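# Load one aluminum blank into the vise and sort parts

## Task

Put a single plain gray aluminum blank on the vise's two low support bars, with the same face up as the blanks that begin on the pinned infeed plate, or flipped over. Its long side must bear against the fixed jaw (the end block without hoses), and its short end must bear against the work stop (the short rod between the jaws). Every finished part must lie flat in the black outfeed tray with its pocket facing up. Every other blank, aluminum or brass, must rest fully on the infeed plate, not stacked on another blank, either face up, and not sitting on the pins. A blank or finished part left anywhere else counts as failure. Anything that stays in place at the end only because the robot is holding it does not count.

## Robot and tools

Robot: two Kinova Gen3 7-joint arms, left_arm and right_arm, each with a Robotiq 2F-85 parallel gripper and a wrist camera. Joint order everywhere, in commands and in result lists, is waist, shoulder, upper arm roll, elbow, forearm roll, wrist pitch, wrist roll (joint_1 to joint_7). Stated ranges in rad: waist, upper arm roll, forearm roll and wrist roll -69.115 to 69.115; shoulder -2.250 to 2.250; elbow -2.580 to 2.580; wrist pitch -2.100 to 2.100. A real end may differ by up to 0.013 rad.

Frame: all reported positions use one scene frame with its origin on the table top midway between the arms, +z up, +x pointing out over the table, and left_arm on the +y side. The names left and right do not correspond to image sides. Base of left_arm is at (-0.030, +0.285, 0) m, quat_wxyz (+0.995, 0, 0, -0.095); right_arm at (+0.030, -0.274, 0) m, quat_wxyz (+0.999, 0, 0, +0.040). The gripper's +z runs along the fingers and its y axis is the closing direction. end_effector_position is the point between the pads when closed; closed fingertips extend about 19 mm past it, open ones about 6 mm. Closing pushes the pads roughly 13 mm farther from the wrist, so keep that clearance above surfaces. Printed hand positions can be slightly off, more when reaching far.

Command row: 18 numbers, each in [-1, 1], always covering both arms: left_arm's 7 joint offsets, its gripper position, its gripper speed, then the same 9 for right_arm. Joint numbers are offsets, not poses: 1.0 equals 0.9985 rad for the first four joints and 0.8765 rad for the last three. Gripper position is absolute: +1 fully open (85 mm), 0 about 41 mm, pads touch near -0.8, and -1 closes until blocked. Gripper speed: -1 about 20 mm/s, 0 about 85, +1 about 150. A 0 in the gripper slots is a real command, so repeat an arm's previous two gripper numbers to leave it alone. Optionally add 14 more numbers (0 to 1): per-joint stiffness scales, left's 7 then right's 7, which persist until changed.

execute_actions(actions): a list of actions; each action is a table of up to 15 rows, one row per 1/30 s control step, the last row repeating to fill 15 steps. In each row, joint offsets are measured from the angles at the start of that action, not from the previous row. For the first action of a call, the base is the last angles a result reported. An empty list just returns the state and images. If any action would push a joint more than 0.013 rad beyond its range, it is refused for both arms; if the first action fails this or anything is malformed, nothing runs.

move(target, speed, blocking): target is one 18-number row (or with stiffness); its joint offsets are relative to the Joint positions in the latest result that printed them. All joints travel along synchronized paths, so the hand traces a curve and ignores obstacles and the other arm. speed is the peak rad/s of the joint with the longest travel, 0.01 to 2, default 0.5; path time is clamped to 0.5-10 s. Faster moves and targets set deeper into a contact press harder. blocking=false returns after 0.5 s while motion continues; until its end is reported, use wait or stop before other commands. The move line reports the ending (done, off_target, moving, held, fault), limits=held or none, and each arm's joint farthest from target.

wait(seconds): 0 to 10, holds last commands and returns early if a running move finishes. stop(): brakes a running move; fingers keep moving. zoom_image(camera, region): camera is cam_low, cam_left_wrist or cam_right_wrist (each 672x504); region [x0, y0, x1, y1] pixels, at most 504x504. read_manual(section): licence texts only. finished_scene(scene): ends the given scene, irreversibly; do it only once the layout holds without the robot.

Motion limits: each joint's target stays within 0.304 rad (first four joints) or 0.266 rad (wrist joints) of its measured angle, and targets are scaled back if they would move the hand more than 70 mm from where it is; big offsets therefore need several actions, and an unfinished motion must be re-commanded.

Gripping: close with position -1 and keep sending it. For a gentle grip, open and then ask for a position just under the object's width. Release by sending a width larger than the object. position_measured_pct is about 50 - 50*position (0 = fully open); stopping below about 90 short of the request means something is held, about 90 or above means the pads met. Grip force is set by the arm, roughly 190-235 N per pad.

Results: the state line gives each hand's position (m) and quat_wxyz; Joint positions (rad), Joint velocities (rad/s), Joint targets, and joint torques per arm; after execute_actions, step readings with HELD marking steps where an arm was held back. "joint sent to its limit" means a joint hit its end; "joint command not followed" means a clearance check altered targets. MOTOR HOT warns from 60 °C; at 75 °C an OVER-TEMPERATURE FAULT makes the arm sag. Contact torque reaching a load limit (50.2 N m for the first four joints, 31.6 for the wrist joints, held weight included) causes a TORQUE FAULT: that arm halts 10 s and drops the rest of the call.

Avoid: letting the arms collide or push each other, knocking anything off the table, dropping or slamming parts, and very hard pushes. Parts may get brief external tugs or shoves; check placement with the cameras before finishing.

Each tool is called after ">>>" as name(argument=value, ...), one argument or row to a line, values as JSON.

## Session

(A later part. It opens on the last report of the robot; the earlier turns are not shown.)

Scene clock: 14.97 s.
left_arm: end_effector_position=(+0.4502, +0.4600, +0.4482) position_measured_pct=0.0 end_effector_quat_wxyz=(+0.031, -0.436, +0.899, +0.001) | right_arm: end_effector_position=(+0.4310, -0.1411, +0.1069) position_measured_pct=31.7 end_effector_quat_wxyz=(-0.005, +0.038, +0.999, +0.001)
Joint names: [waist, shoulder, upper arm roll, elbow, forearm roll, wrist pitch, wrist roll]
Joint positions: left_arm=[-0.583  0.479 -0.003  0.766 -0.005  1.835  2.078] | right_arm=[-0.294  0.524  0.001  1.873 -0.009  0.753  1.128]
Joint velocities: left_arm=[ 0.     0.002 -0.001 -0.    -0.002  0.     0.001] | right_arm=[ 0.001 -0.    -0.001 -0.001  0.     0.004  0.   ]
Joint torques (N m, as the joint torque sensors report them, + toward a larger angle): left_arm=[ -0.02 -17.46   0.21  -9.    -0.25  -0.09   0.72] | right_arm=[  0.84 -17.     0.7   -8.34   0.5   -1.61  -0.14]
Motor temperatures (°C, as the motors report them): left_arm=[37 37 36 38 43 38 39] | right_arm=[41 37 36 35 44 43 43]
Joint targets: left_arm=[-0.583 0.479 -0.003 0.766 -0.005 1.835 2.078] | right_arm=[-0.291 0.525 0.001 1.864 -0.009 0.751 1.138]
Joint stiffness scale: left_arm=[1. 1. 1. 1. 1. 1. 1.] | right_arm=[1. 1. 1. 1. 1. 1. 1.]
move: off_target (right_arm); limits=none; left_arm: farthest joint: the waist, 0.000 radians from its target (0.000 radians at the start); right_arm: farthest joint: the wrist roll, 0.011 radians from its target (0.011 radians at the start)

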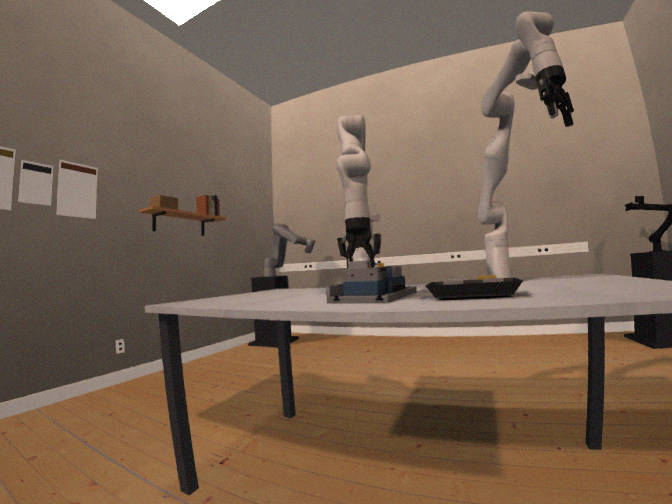

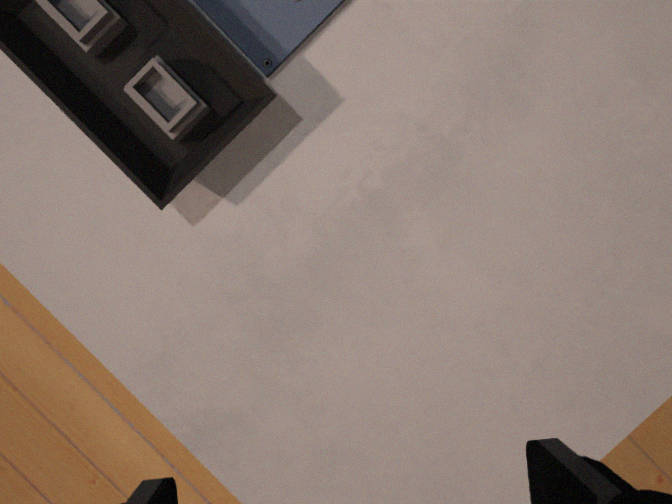

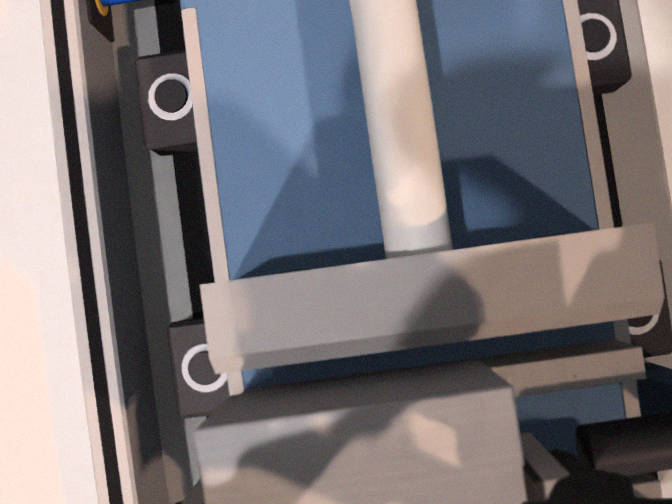

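Touching the jaw. Go down 4 mm.

>>> move(
  target=[0,0,0,0,0,0,0,1,0,0,0.010,0,0.006,0,-0.02,0,-1,-0.5],
  speed=0.03,
)

Scene clock: 15.83 s.
left_arm: end_effector_position=(+0.4502, +0.4600, +0.4482) position_measured_pct=0.0 end_effector_quat_wxyz=(+0.031, -0.436, +0.899, +0.001) | right_arm: end_effector_position=(+0.4308, -0.1412, +0.1042) position_measured_pct=31.7 end_effector_quat_wxyz=(-0.005, +0.038, +0.999, +0.001)
Joint names: [waist, shoulder, upper arm roll, elbow, forearm roll, wrist pitch, wrist roll]
Joint positions: left_arm=[-0.583  0.479 -0.003  0.766 -0.005  1.835  2.078] | right_arm=[-0.294  0.529  0.001  1.875 -0.009  0.746  1.128]
Joint velocities: left_arm=[-0.     0.001 -0.001  0.     0.001  0.001 -0.   ] | right_arm=[-0.     0.     0.    -0.    -0.     0.001 -0.001]
Joint torques (N m, as the joint torque sensors report them, + toward a larger angle): left_arm=[ -0.13 -17.49   0.1   -8.86  -0.19  -0.02   0.66] | right_arm=[  0.37 -12.31   0.27  -6.2    0.22  -1.5   -0.33]
Motor temperatures (°C, as the motors report them): left_arm=[37 37 36 38 43 38 39] | right_arm=[41 38 36 35 44 43 43]
Joint targets: left_arm=[-0.583 0.479 -0.003 0.766 -0.005 1.835 2.078] | right_arm=[-0.294 0.534 0.001 1.879 -0.009 0.735 1.128]
Joint stiffness scale: left_arm=[1. 1. 1. 1. 1. 1. 1.] | right_arm=[1. 1. 1. 1. 1. 1. 1.]
move: done; limits=none; left_arm: farthest joint: the waist, 0.000 radians from its target (0.000 radians at the start); right_arm: farthest joint: the wrist pitch, 0.010 radians from its target (0.017 radians at the start)

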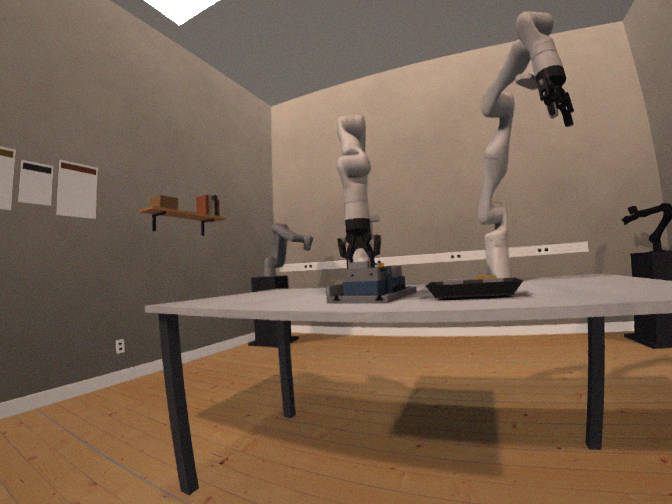

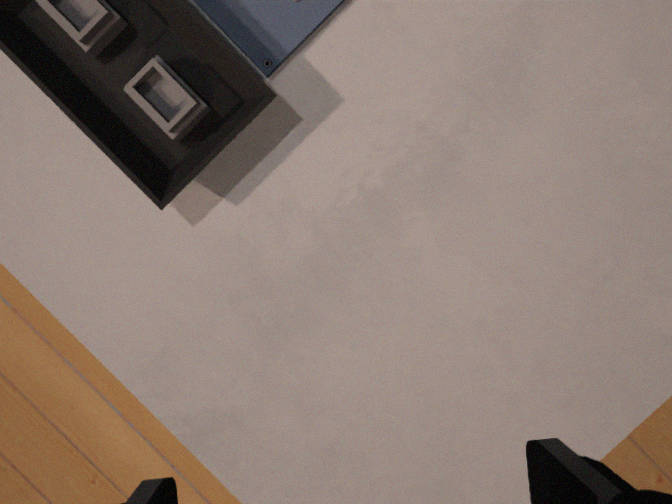

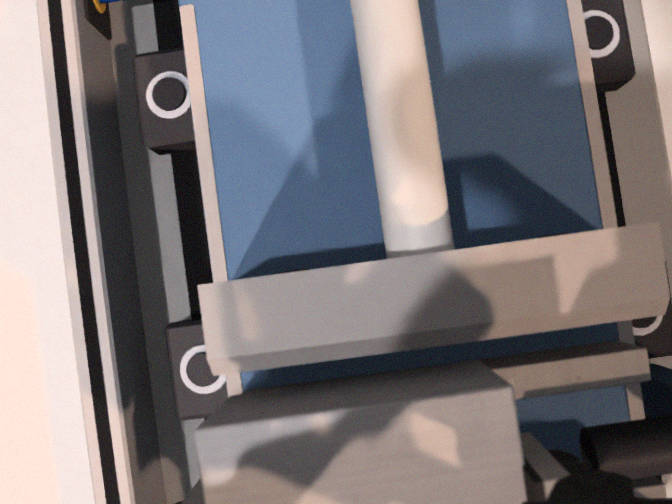

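>>> move(
  target=[0,0,0,0,0,0,0,1,0,0,0,0,0,0,0,0,0.55,-0.5],
)

>>> move(
  target=[0,0,0,0,0,0,0,1,0,0,-0.029,0,-0.02,0,0.042,0,0.55,-0.5],
  speed=0.08,
)

>>> zoom_image(
  camera="cam_low",
  region=[320,220,420,300],
)

Scene clock: 16.73 s.
left_arm: end_effector_position=(+0.4502, +0.4600, +0.4482) position_measured_pct=0.0 end_effector_quat_wxyz=(+0.031, -0.436, +0.899, +0.001) | right_arm: end_effector_position=(+0.4307, -0.1412, +0.1041) position_measured_pct=22.2 end_effector_quat_wxyz=(-0.005, +0.038, +0.999, +0.001)
Joint names: [waist, shoulder, upper arm roll, elbow, forearm roll, wrist pitch, wrist roll]
Joint positions: left_arm=[-0.583  0.479 -0.003  0.766 -0.005  1.835  2.078] | right_arm=[-0.294  0.529  0.001  1.875 -0.009  0.746  1.128]
Joint velocities: left_arm=[ 0.     0.001  0.    -0.     0.001 -0.     0.002] | right_arm=[-0.     0.    -0.    -0.002  0.001 -0.     0.   ]
Joint torques (N m, as the joint torque sensors report them, + toward a larger angle): left_arm=[ -0.12 -17.58   0.17  -9.32  -0.37  -0.01   0.73] | right_arm=[ -0.15 -15.47  -0.1   -5.42  -0.01   0.07  -0.38]
Motor temperatures (°C, as the motors report them): left_arm=[37 37 36 38 43 38 39] | right_arm=[41 38 36 35 44 43 43]
Joint targets: left_arm=[-0.583 0.479 -0.003 0.766 -0.005 1.835 2.078] | right_arm=[-0.294 0.529 0.001 1.875 -0.009 0.746 1.128]
Joint stiffness scale: left_arm=[1. 1. 1. 1. 1. 1. 1.] | right_arm=[1. 1. 1. 1. 1. 1. 1.]
move: done; limits=none; left_arm: farthest joint: the waist, 0.000 radians from its target (0.000 radians at the start); right_arm: farthest joint: the waist, 0.000 radians from its target (0.000 radians at the start)

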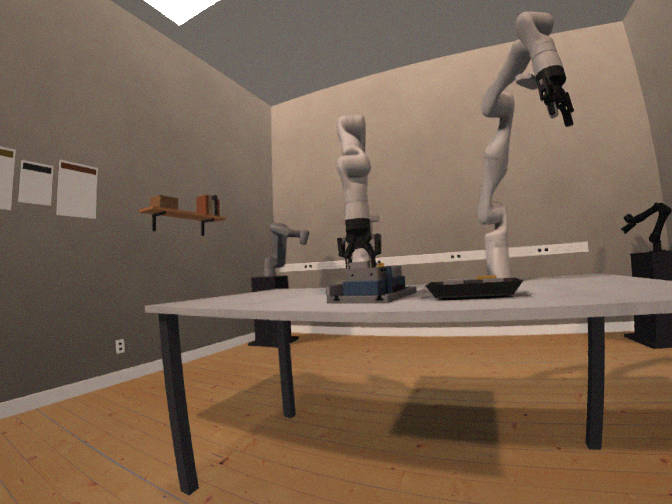

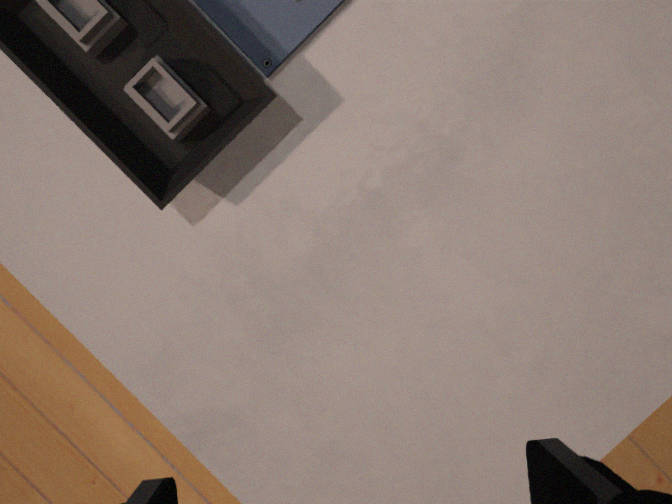

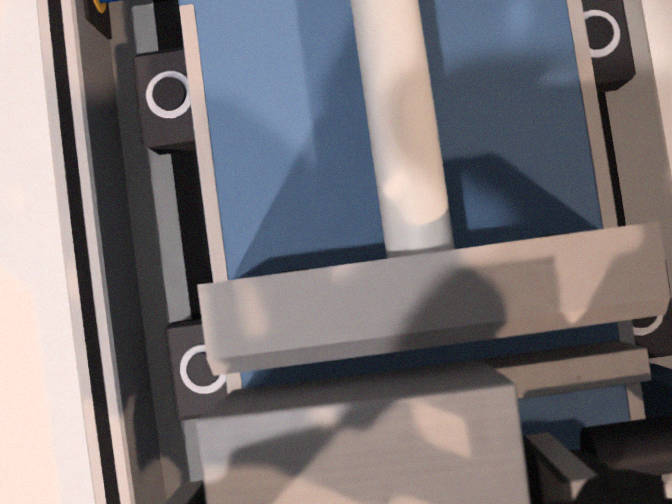

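Scene clock: 17.57 s.
left_arm: end_effector_position=(+0.4502, +0.4600, +0.4482) position_measured_pct=0.0 end_effector_quat_wxyz=(+0.031, -0.436, +0.899, +0.001) | right_arm: end_effector_position=(+0.4332, -0.1402, +0.1186) position_measured_pct=22.2 end_effector_quat_wxyz=(-0.001, +0.038, +0.999, +0.003)
Joint names: [waist, shoulder, upper arm roll, elbow, forearm roll, wrist pitch, wrist roll]
Joint positions: left_arm=[-0.583  0.479 -0.003  0.766 -0.005  1.835  2.078] | right_arm=[-0.294  0.502  0.001  1.86  -0.009  0.778  1.128]
Joint velocities: left_arm=[ 0.    -0.002  0.     0.002 -0.001  0.     0.   ] | right_arm=[-0.    -0.003  0.     0.     0.001  0.     0.   ]
Joint torques (N m, as the joint torque sensors report them, + toward a larger angle): left_arm=[ -0.09 -17.56   0.13  -8.95  -0.26   0.     0.66] | right_arm=[  0.18 -15.12  -0.08  -5.65  -0.09   0.    -0.28]
Motor temperatures (°C, as the motors report them): left_arm=[37 37 36 38 43 38 39] | right_arm=[41 38 36 35 44 43 43]
Joint targets: left_arm=[-0.583 0.479 -0.003 0.766 -0.005 1.835 2.078] | right_arm=[-0.294 0.500 0.001 1.855 -0.009 0.783 1.128]
Joint stiffness scale: left_arm=[1. 1. 1. 1. 1. 1. 1.] | right_arm=[1. 1. 1. 1. 1. 1. 1.]
move: done; limits=none; left_arm: farthest joint: the waist, 0.000 radians from its target (0.000 radians at the start); right_arm: farthest joint: the elbow, 0.005 radians from its target (0.020 radians at the start)

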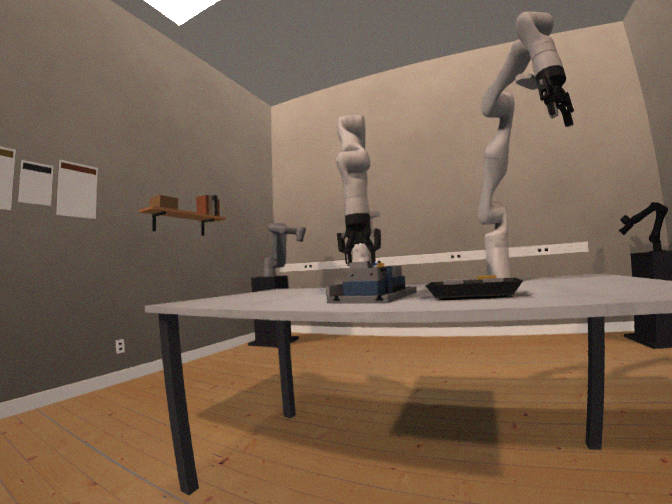

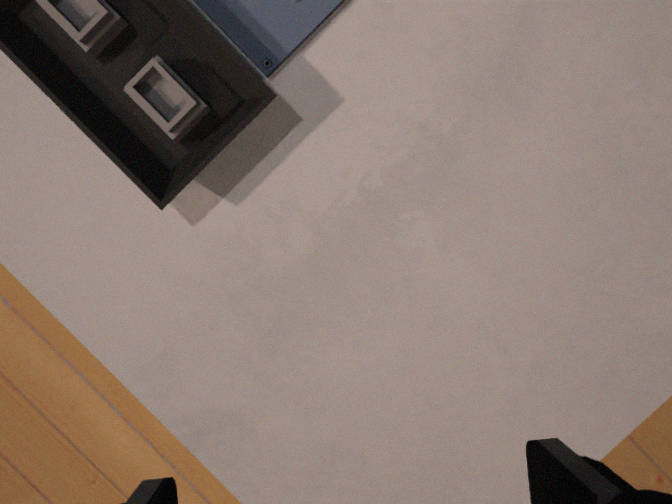

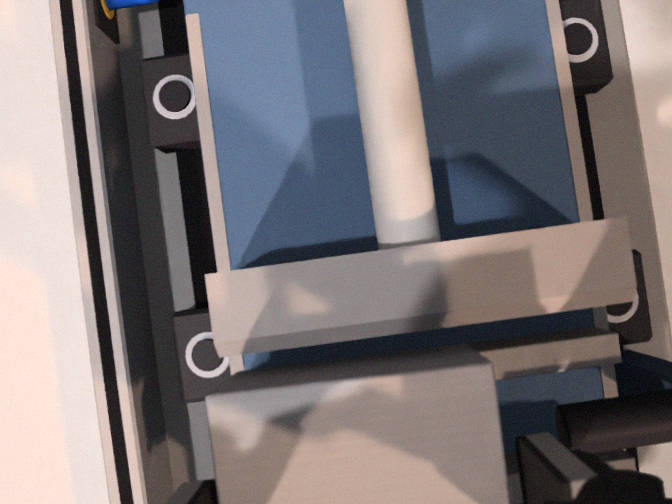

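Region (320, 220, 420, 300) of cam_low's 672x504 image, scaled by 5.040, with more detail than that image has; it fills the top 403 rows of this view, and the rest is white.

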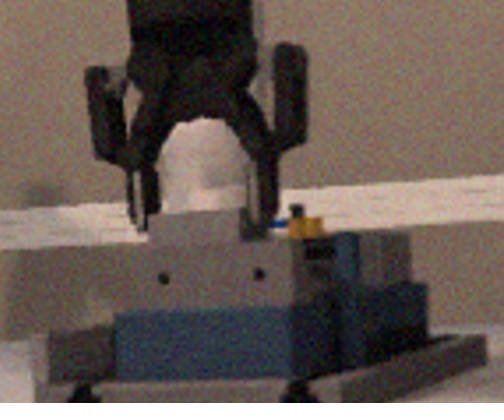

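>>> move(
  target=[0,0,0,0,0,0,0,1,0,0,0,0,0,0,0,0,-1,-0.6],
)

>>> move(
  target=[0,0,0,0,0,0,0,1,0,-0.037,0.018,0,-0.036,0,0.02,-0.05,-1,-0.5],
  speed=0.04,
)

Scene clock: 18.47 s.
left_arm: end_effector_position=(+0.4502, +0.4600, +0.4482) position_measured_pct=0.0 end_effector_quat_wxyz=(+0.031, -0.436, +0.899, +0.001) | right_arm: end_effector_position=(+0.4335, -0.1401, +0.1196) position_measured_pct=33.3 end_effector_quat_wxyz=(+0.000, +0.038, +0.999, +0.003)
Joint names: [waist, shoulder, upper arm roll, elbow, forearm roll, wrist pitch, wrist roll]
Joint positions: left_arm=[-0.583  0.479 -0.003  0.766 -0.005  1.835  2.078] | right_arm=[-0.294  0.5    0.001  1.86  -0.009  0.778  1.128]
Joint velocities: left_arm=[ 0.001  0.001  0.     0.002 -0.     0.    -0.   ] | right_arm=[-0.    -0.    -0.001 -0.     0.001  0.    -0.002]
Joint torques (N m, as the joint torque sensors report them, + toward a larger angle): left_arm=[ -0.32 -17.41   0.16  -9.03  -0.24  -0.15   0.66] | right_arm=[ -0.59 -12.    -0.59  -4.92  -0.47  -0.76  -0.29]
Motor temperatures (°C, as the motors report them): left_arm=[37 37 36 38 43 38 39] | right_arm=[41 38 36 35 44 43 43]
Joint targets: left_arm=[-0.583 0.479 -0.003 0.766 -0.005 1.835 2.078] | right_arm=[-0.294 0.502 0.001 1.860 -0.009 0.778 1.128]
Joint stiffness scale: left_arm=[1. 1. 1. 1. 1. 1. 1.] | right_arm=[1. 1. 1. 1. 1. 1. 1.]
move: done; limits=none; left_arm: farthest joint: the waist, 0.000 radians from its target (0.000 radians at the start); right_arm: farthest joint: the shoulder, 0.002 radians from its target (0.000 radians at the start)

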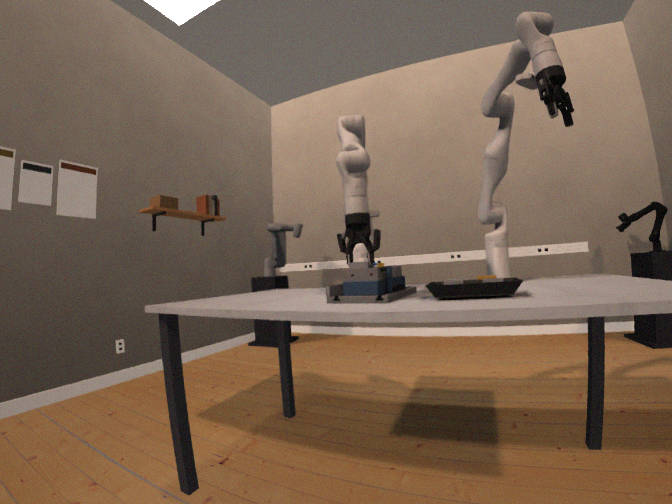

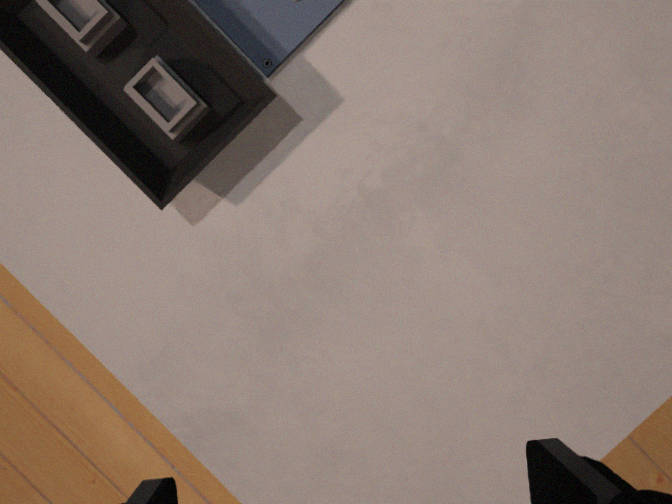

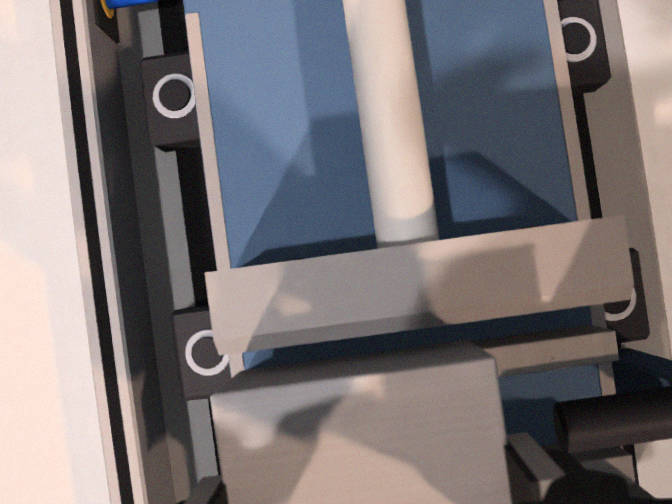

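Scene clock: 19.87 s.
left_arm: end_effector_position=(+0.4502, +0.4600, +0.4482) position_measured_pct=0.0 end_effector_quat_wxyz=(+0.031, -0.436, +0.899, +0.001) | right_arm: end_effector_position=(+0.4358, -0.1232, +0.1198) position_measured_pct=33.3 end_effector_quat_wxyz=(-0.001, +0.037, +0.999, +0.003)
Joint names: [waist, shoulder, upper arm roll, elbow, forearm roll, wrist pitch, wrist roll]
Joint positions: left_arm=[-0.583  0.479 -0.003  0.766 -0.005  1.835  2.078] | right_arm=[-0.328  0.515  0.001  1.831 -0.009  0.796  1.094]
Joint velocities: left_arm=[ 0.    -0.002  0.    -0.    -0.    -0.001  0.002] | right_arm=[-0.004  0.001 -0.    -0.002 -0.    -0.    -0.   ]
Joint torques (N m, as the joint torque sensors report them, + toward a larger angle): left_arm=[ -0.2  -17.41   0.07  -8.81  -0.32   0.03   0.73] | right_arm=[ -0.46 -14.73  -0.57  -7.21  -0.06  -0.87  -0.23]
Motor temperatures (°C, as the motors report them): left_arm=[37 37 36 38 43 38 39] | right_arm=[41 38 36 35 44 43 43]
Joint targets: left_arm=[-0.583 0.479 -0.003 0.766 -0.005 1.835 2.078] | right_arm=[-0.331 0.518 0.001 1.824 -0.009 0.796 1.084]
Joint stiffness scale: left_arm=[1. 1. 1. 1. 1. 1. 1.] | right_arm=[1. 1. 1. 1. 1. 1. 1.]
move: done; limits=none; left_arm: farthest joint: the waist, 0.000 radians from its target (0.000 radians at the start); right_arm: farthest joint: the wrist roll, 0.010 radians from its target (0.044 radians at the start)

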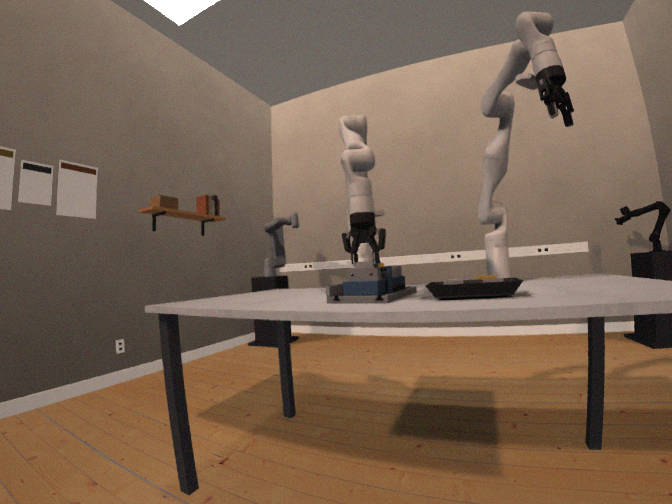

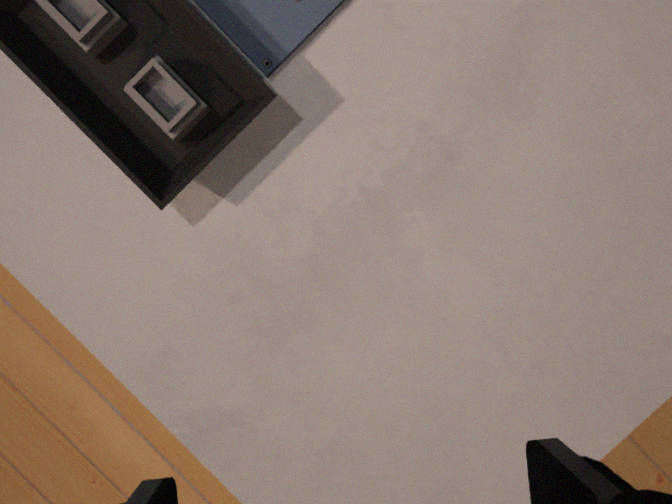

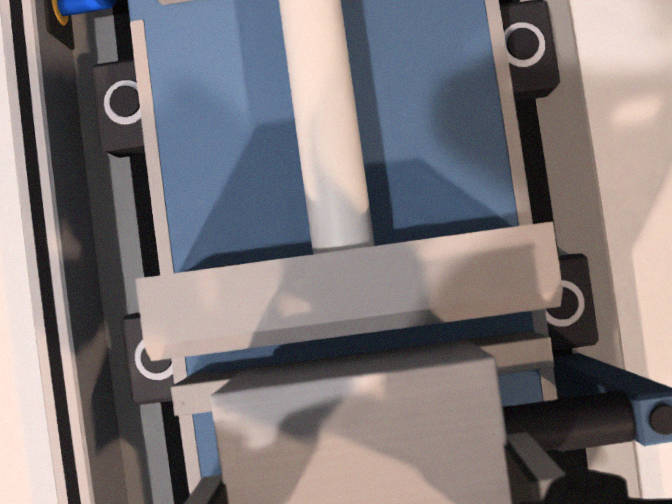

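Another ~5 mm.

>>> move(
  target=[0,0,0,0,0,0,0,1,0,-0.014,0.008,0,-0.017,0,0.006,-0.02,-1,-0.5],
  speed=0.02,
)

Scene clock: 21.03 s.
left_arm: end_effector_position=(+0.4502, +0.4600, +0.4482) position_measured_pct=0.0 end_effector_quat_wxyz=(+0.031, -0.436, +0.899, +0.001) | right_arm: end_effector_position=(+0.4357, -0.1216, +0.1199) position_measured_pct=33.3 end_effector_quat_wxyz=(-0.003, +0.039, +0.999, +0.001)
Joint names: [waist, shoulder, upper arm roll, elbow, forearm roll, wrist pitch, wrist roll]
Joint positions: left_arm=[-0.583  0.479 -0.003  0.766 -0.005  1.835  2.078] | right_arm=[-0.336  0.519  0.005  1.823 -0.009  0.805  1.087]
Joint velocities: left_arm=[ 0.     0.001  0.     0.002 -0.001  0.    -0.   ] | right_arm=[-0.001  0.     0.002  0.     0.001  0.001 -0.001]
Joint torques (N m, as the joint torque sensors report them, + toward a larger angle): left_arm=[ -0.17 -17.54   0.11  -9.02  -0.29  -0.06   0.65] | right_arm=[ -4.03 -14.34  -4.55  -8.22  -2.23  -2.35  -0.53]
Motor temperatures (°C, as the motors report them): left_arm=[37 37 36 38 43 38 39] | right_arm=[41 38 36 35 44 43 43]
Joint targets: left_arm=[-0.583 0.479 -0.003 0.766 -0.005 1.835 2.078] | right_arm=[-0.342 0.523 0.001 1.814 -0.009 0.801 1.076]
Joint stiffness scale: left_arm=[1. 1. 1. 1. 1. 1. 1.] | right_arm=[1. 1. 1. 1. 1. 1. 1.]
move: off_target (right_arm); limits=none; left_arm: farthest joint: the waist, 0.000 radians from its target (0.000 radians at the start); right_arm: farthest joint: the wrist roll, 0.011 radians from its target (0.017 radians at the start)

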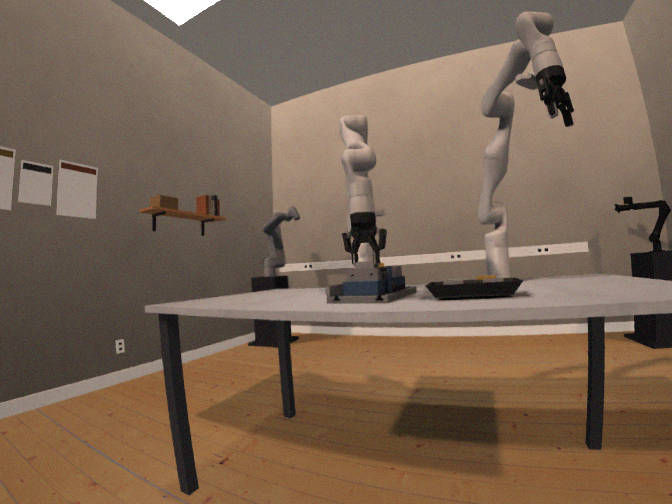

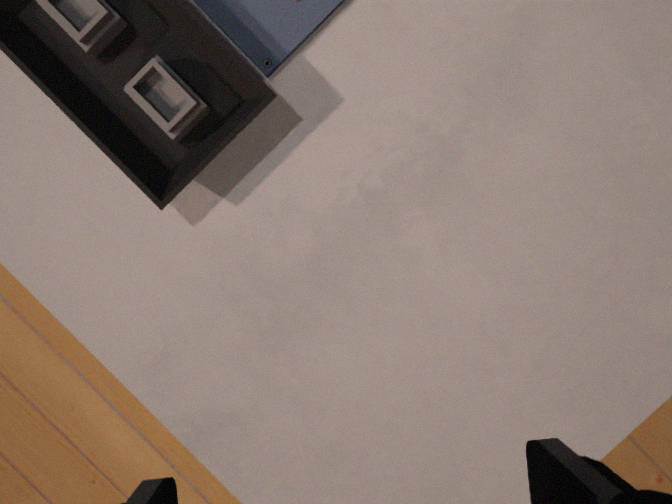

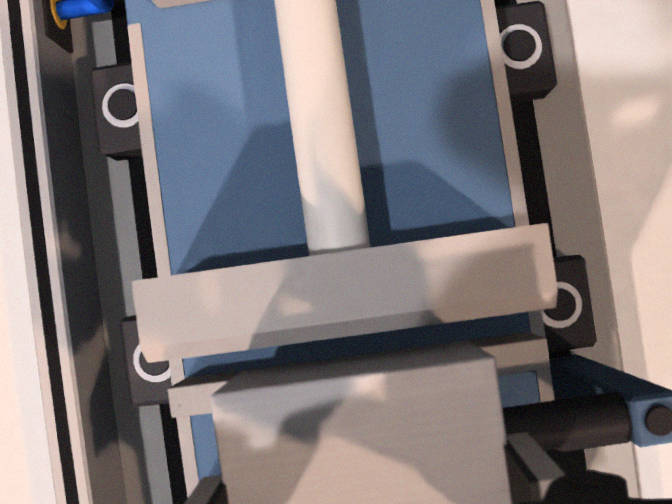

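Contact. Release, lift, and look from beyond.

>>> move(
  target=[0,0,0,0,0,0,0,1,0,0,0,0,0,0,0,0,0.8,-0.6],
)

>>> move(
  target=[0,0,0,0,0,0,0,1,0,0,-0.05,0,-0.04,0,0.1,0,0.8,-0.5],
  speed=0.2,
)

>>> move(
  target=[0,0,0,0,0,0,0,1,0,0.03,0.13,0,-0.35,0,0.25,0.03,0.8,-0.5],
  speed=0.5,
)

Scene clock: 21.97 s.
left_arm: end_effector_position=(+0.4502, +0.4600, +0.4482) position_measured_pct=0.0 end_effector_quat_wxyz=(+0.031, -0.436, +0.899, +0.001) | right_arm: end_effector_position=(+0.4357, -0.1219, +0.1199) position_measured_pct=9.9 end_effector_quat_wxyz=(-0.004, +0.039, +0.999, +0.001)
Joint names: [waist, shoulder, upper arm roll, elbow, forearm roll, wrist pitch, wrist roll]
Joint positions: left_arm=[-0.583  0.479 -0.003  0.766 -0.005  1.835  2.078] | right_arm=[-0.335  0.519  0.005  1.823 -0.009  0.806  1.087]
Joint velocities: left_arm=[-0.001 -0.     0.    -0.001  0.     0.    -0.001] | right_arm=[ 0.     0.    -0.     0.001  0.001 -0.001 -0.001]
Joint torques (N m, as the joint torque sensors report them, + toward a larger angle): left_arm=[ -0.24 -17.4    0.23  -9.02  -0.36  -0.06   0.57] | right_arm=[ -0.34 -15.69  -0.17  -5.93  -0.03   0.15  -0.3 ]
Motor temperatures (°C, as the motors report them): left_arm=[37 37 36 38 43 38 39] | right_arm=[41 38 36 35 44 43 43]
Joint targets: left_arm=[-0.583 0.479 -0.003 0.766 -0.005 1.835 2.078] | right_arm=[-0.336 0.519 0.005 1.823 -0.009 0.805 1.087]
Joint stiffness scale: left_arm=[1. 1. 1. 1. 1. 1. 1.] | right_arm=[1. 1. 1. 1. 1. 1. 1.]
move: done; limits=none; left_arm: farthest joint: the waist, 0.000 radians from its target (0.000 radians at the start); right_arm: farthest joint: the waist, 0.001 radians from its target (0.000 radians at the start)

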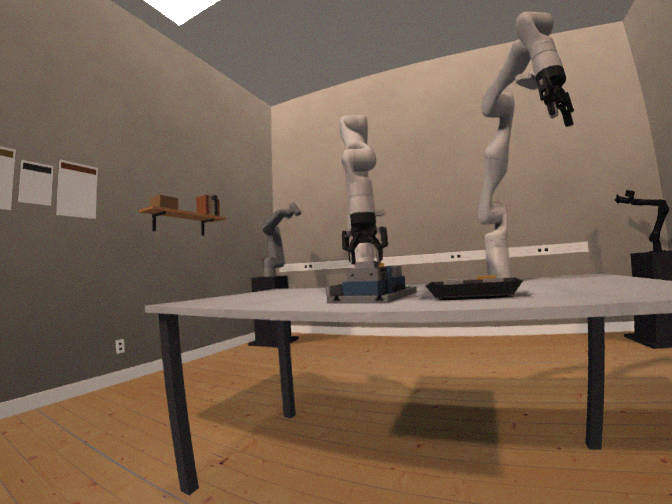

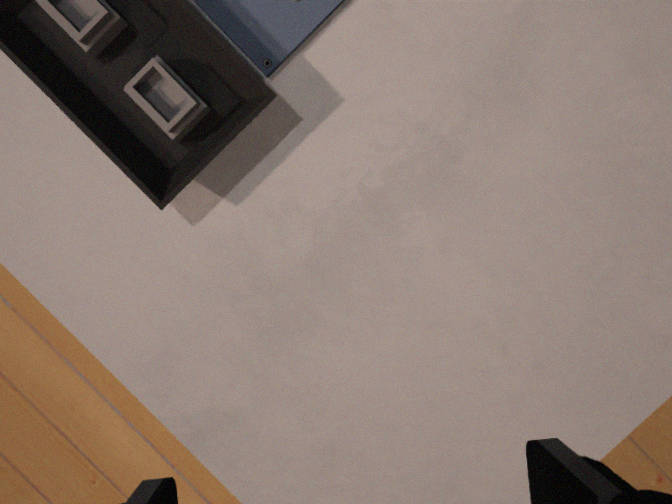

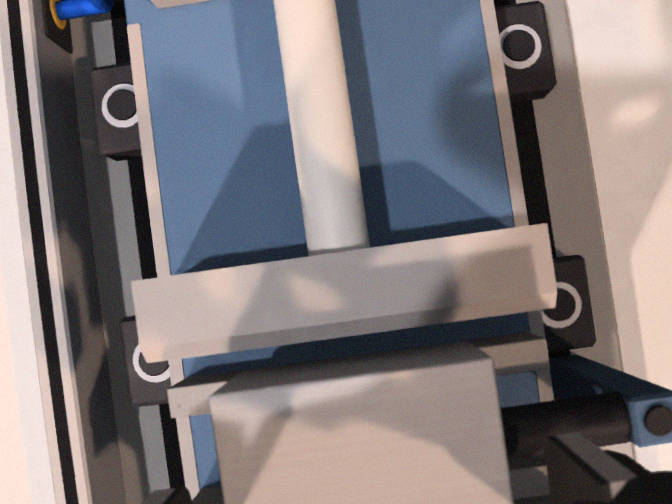

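Scene clock: 22.87 s.
left_arm: end_effector_position=(+0.4502, +0.4600, +0.4482) position_measured_pct=0.0 end_effector_quat_wxyz=(+0.031, -0.436, +0.899, +0.001) | right_arm: end_effector_position=(+0.4351, -0.1219, +0.1487) position_measured_pct=9.9 end_effector_quat_wxyz=(-0.004, +0.039, +0.999, +0.001)
Joint names: [waist, shoulder, upper arm roll, elbow, forearm roll, wrist pitch, wrist roll]
Joint positions: left_arm=[-0.583  0.479 -0.003  0.766 -0.005  1.835  2.078] | right_arm=[-0.335  0.471  0.005  1.788 -0.009  0.889  1.087]
Joint velocities: left_arm=[-0.    -0.002 -0.     0.002  0.    -0.     0.   ] | right_arm=[-0.    -0.002  0.001  0.001 -0.     0.001  0.001]
Joint torques (N m, as the joint torque sensors report them, + toward a larger angle): left_arm=[ -0.04 -17.39   0.13  -8.78  -0.23  -0.26   0.64] | right_arm=[ -0.12 -15.11  -0.15  -6.38  -0.09   0.18  -0.38]
Motor temperatures (°C, as the motors report them): left_arm=[37 37 36 38 43 38 39] | right_arm=[41 38 36 35 44 43 43]
Joint targets: left_arm=[-0.583 0.479 -0.003 0.766 -0.005 1.835 2.078] | right_arm=[-0.335 0.469 0.005 1.783 -0.009 0.894 1.087]
Joint stiffness scale: left_arm=[1. 1. 1. 1. 1. 1. 1.] | right_arm=[1. 1. 1. 1. 1. 1. 1.]
move: done; limits=none; left_arm: farthest joint: the waist, 0.000 radians from its target (0.000 radians at the start); right_arm: farthest joint: the elbow, 0.005 radians from its target (0.040 radians at the start)

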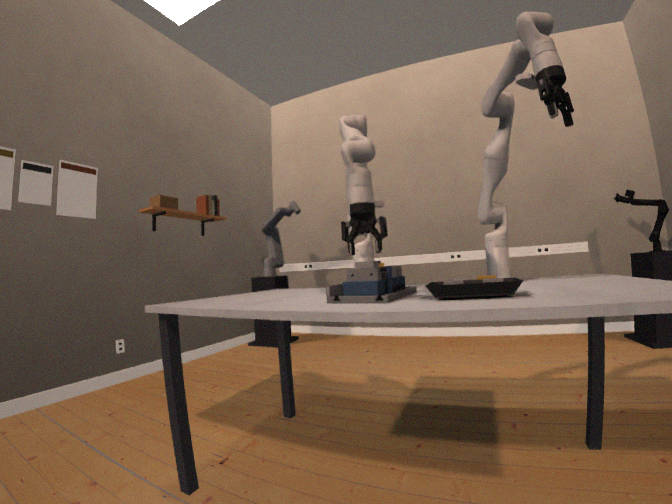

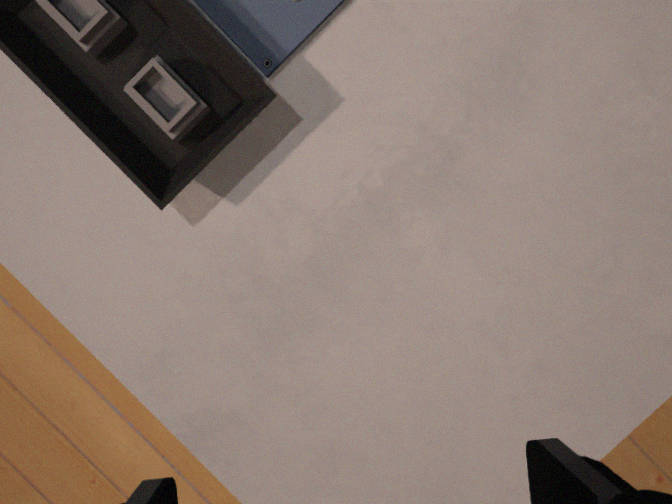

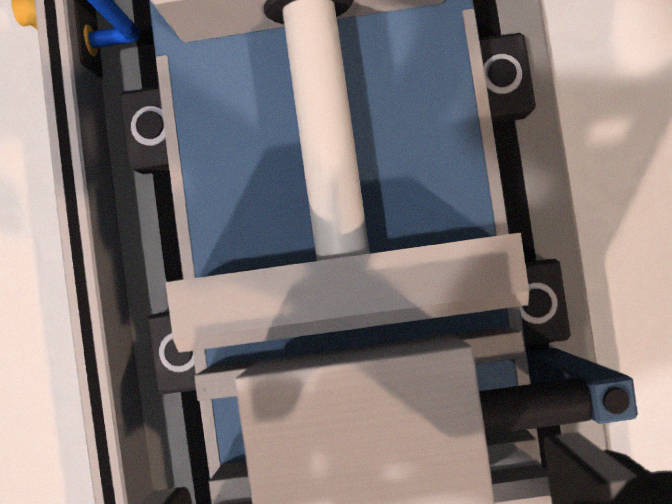

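Scene clock: 24.13 s.
left_arm: end_effector_position=(+0.4502, +0.4600, +0.4482) position_measured_pct=0.0 end_effector_quat_wxyz=(+0.031, -0.436, +0.899, +0.001) | right_arm: end_effector_position=(+0.5171, -0.1014, +0.1784) position_measured_pct=9.9 end_effector_quat_wxyz=(-0.003, +0.044, +0.999, +0.002)
Joint names: [waist, shoulder, upper arm roll, elbow, forearm roll, wrist pitch, wrist roll]
Joint positions: left_arm=[-0.583  0.479 -0.003  0.766 -0.005  1.835  2.078] | right_arm=[-0.307  0.599  0.005  1.444 -0.009  1.104  1.103]
Joint velocities: left_arm=[ 0.    -0.001 -0.001  0.     0.002 -0.    -0.001] | right_arm=[ 0.     0.002  0.    -0.001  0.001  0.001  0.001]
Joint torques (N m, as the joint torque sensors report them, + toward a larger angle): left_arm=[ -0.31 -17.64   0.14  -8.94  -0.24  -0.05   0.74] | right_arm=[ -0.32 -18.21  -0.16  -7.35  -0.27   0.07  -0.35]
Motor temperatures (°C, as the motors report them): left_arm=[37 37 36 38 43 38 39] | right_arm=[41 38 36 35 44 43 43]
Joint targets: left_arm=[-0.583 0.479 -0.003 0.766 -0.005 1.835 2.078] | right_arm=[-0.306 0.601 0.005 1.439 -0.009 1.108 1.114]
Joint stiffness scale: left_arm=[1. 1. 1. 1. 1. 1. 1.] | right_arm=[1. 1. 1. 1. 1. 1. 1.]
move: done; limits=none; left_arm: farthest joint: the waist, 0.000 radians from its target (0.000 radians at the start); right_arm: farthest joint: the wrist roll, 0.010 radians from its target (0.026 radians at the start)

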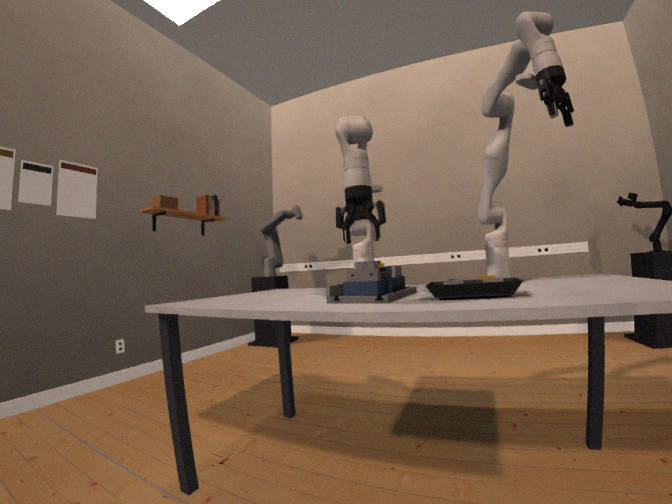

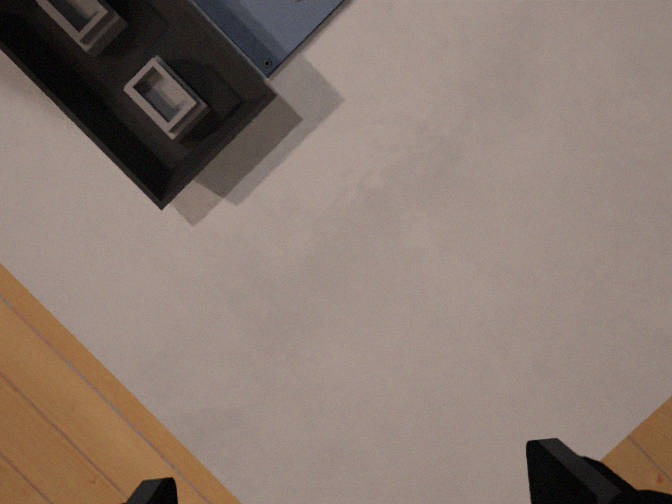

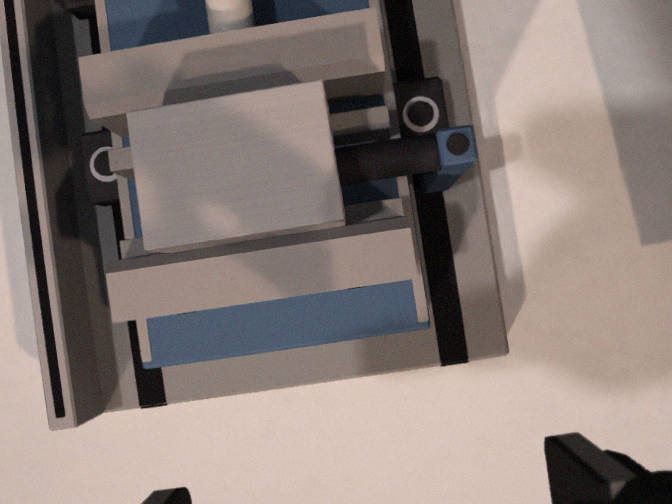

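Looks flush.

>>> finished_scene(
  scene=1,
)

The scene is finished: the task was done.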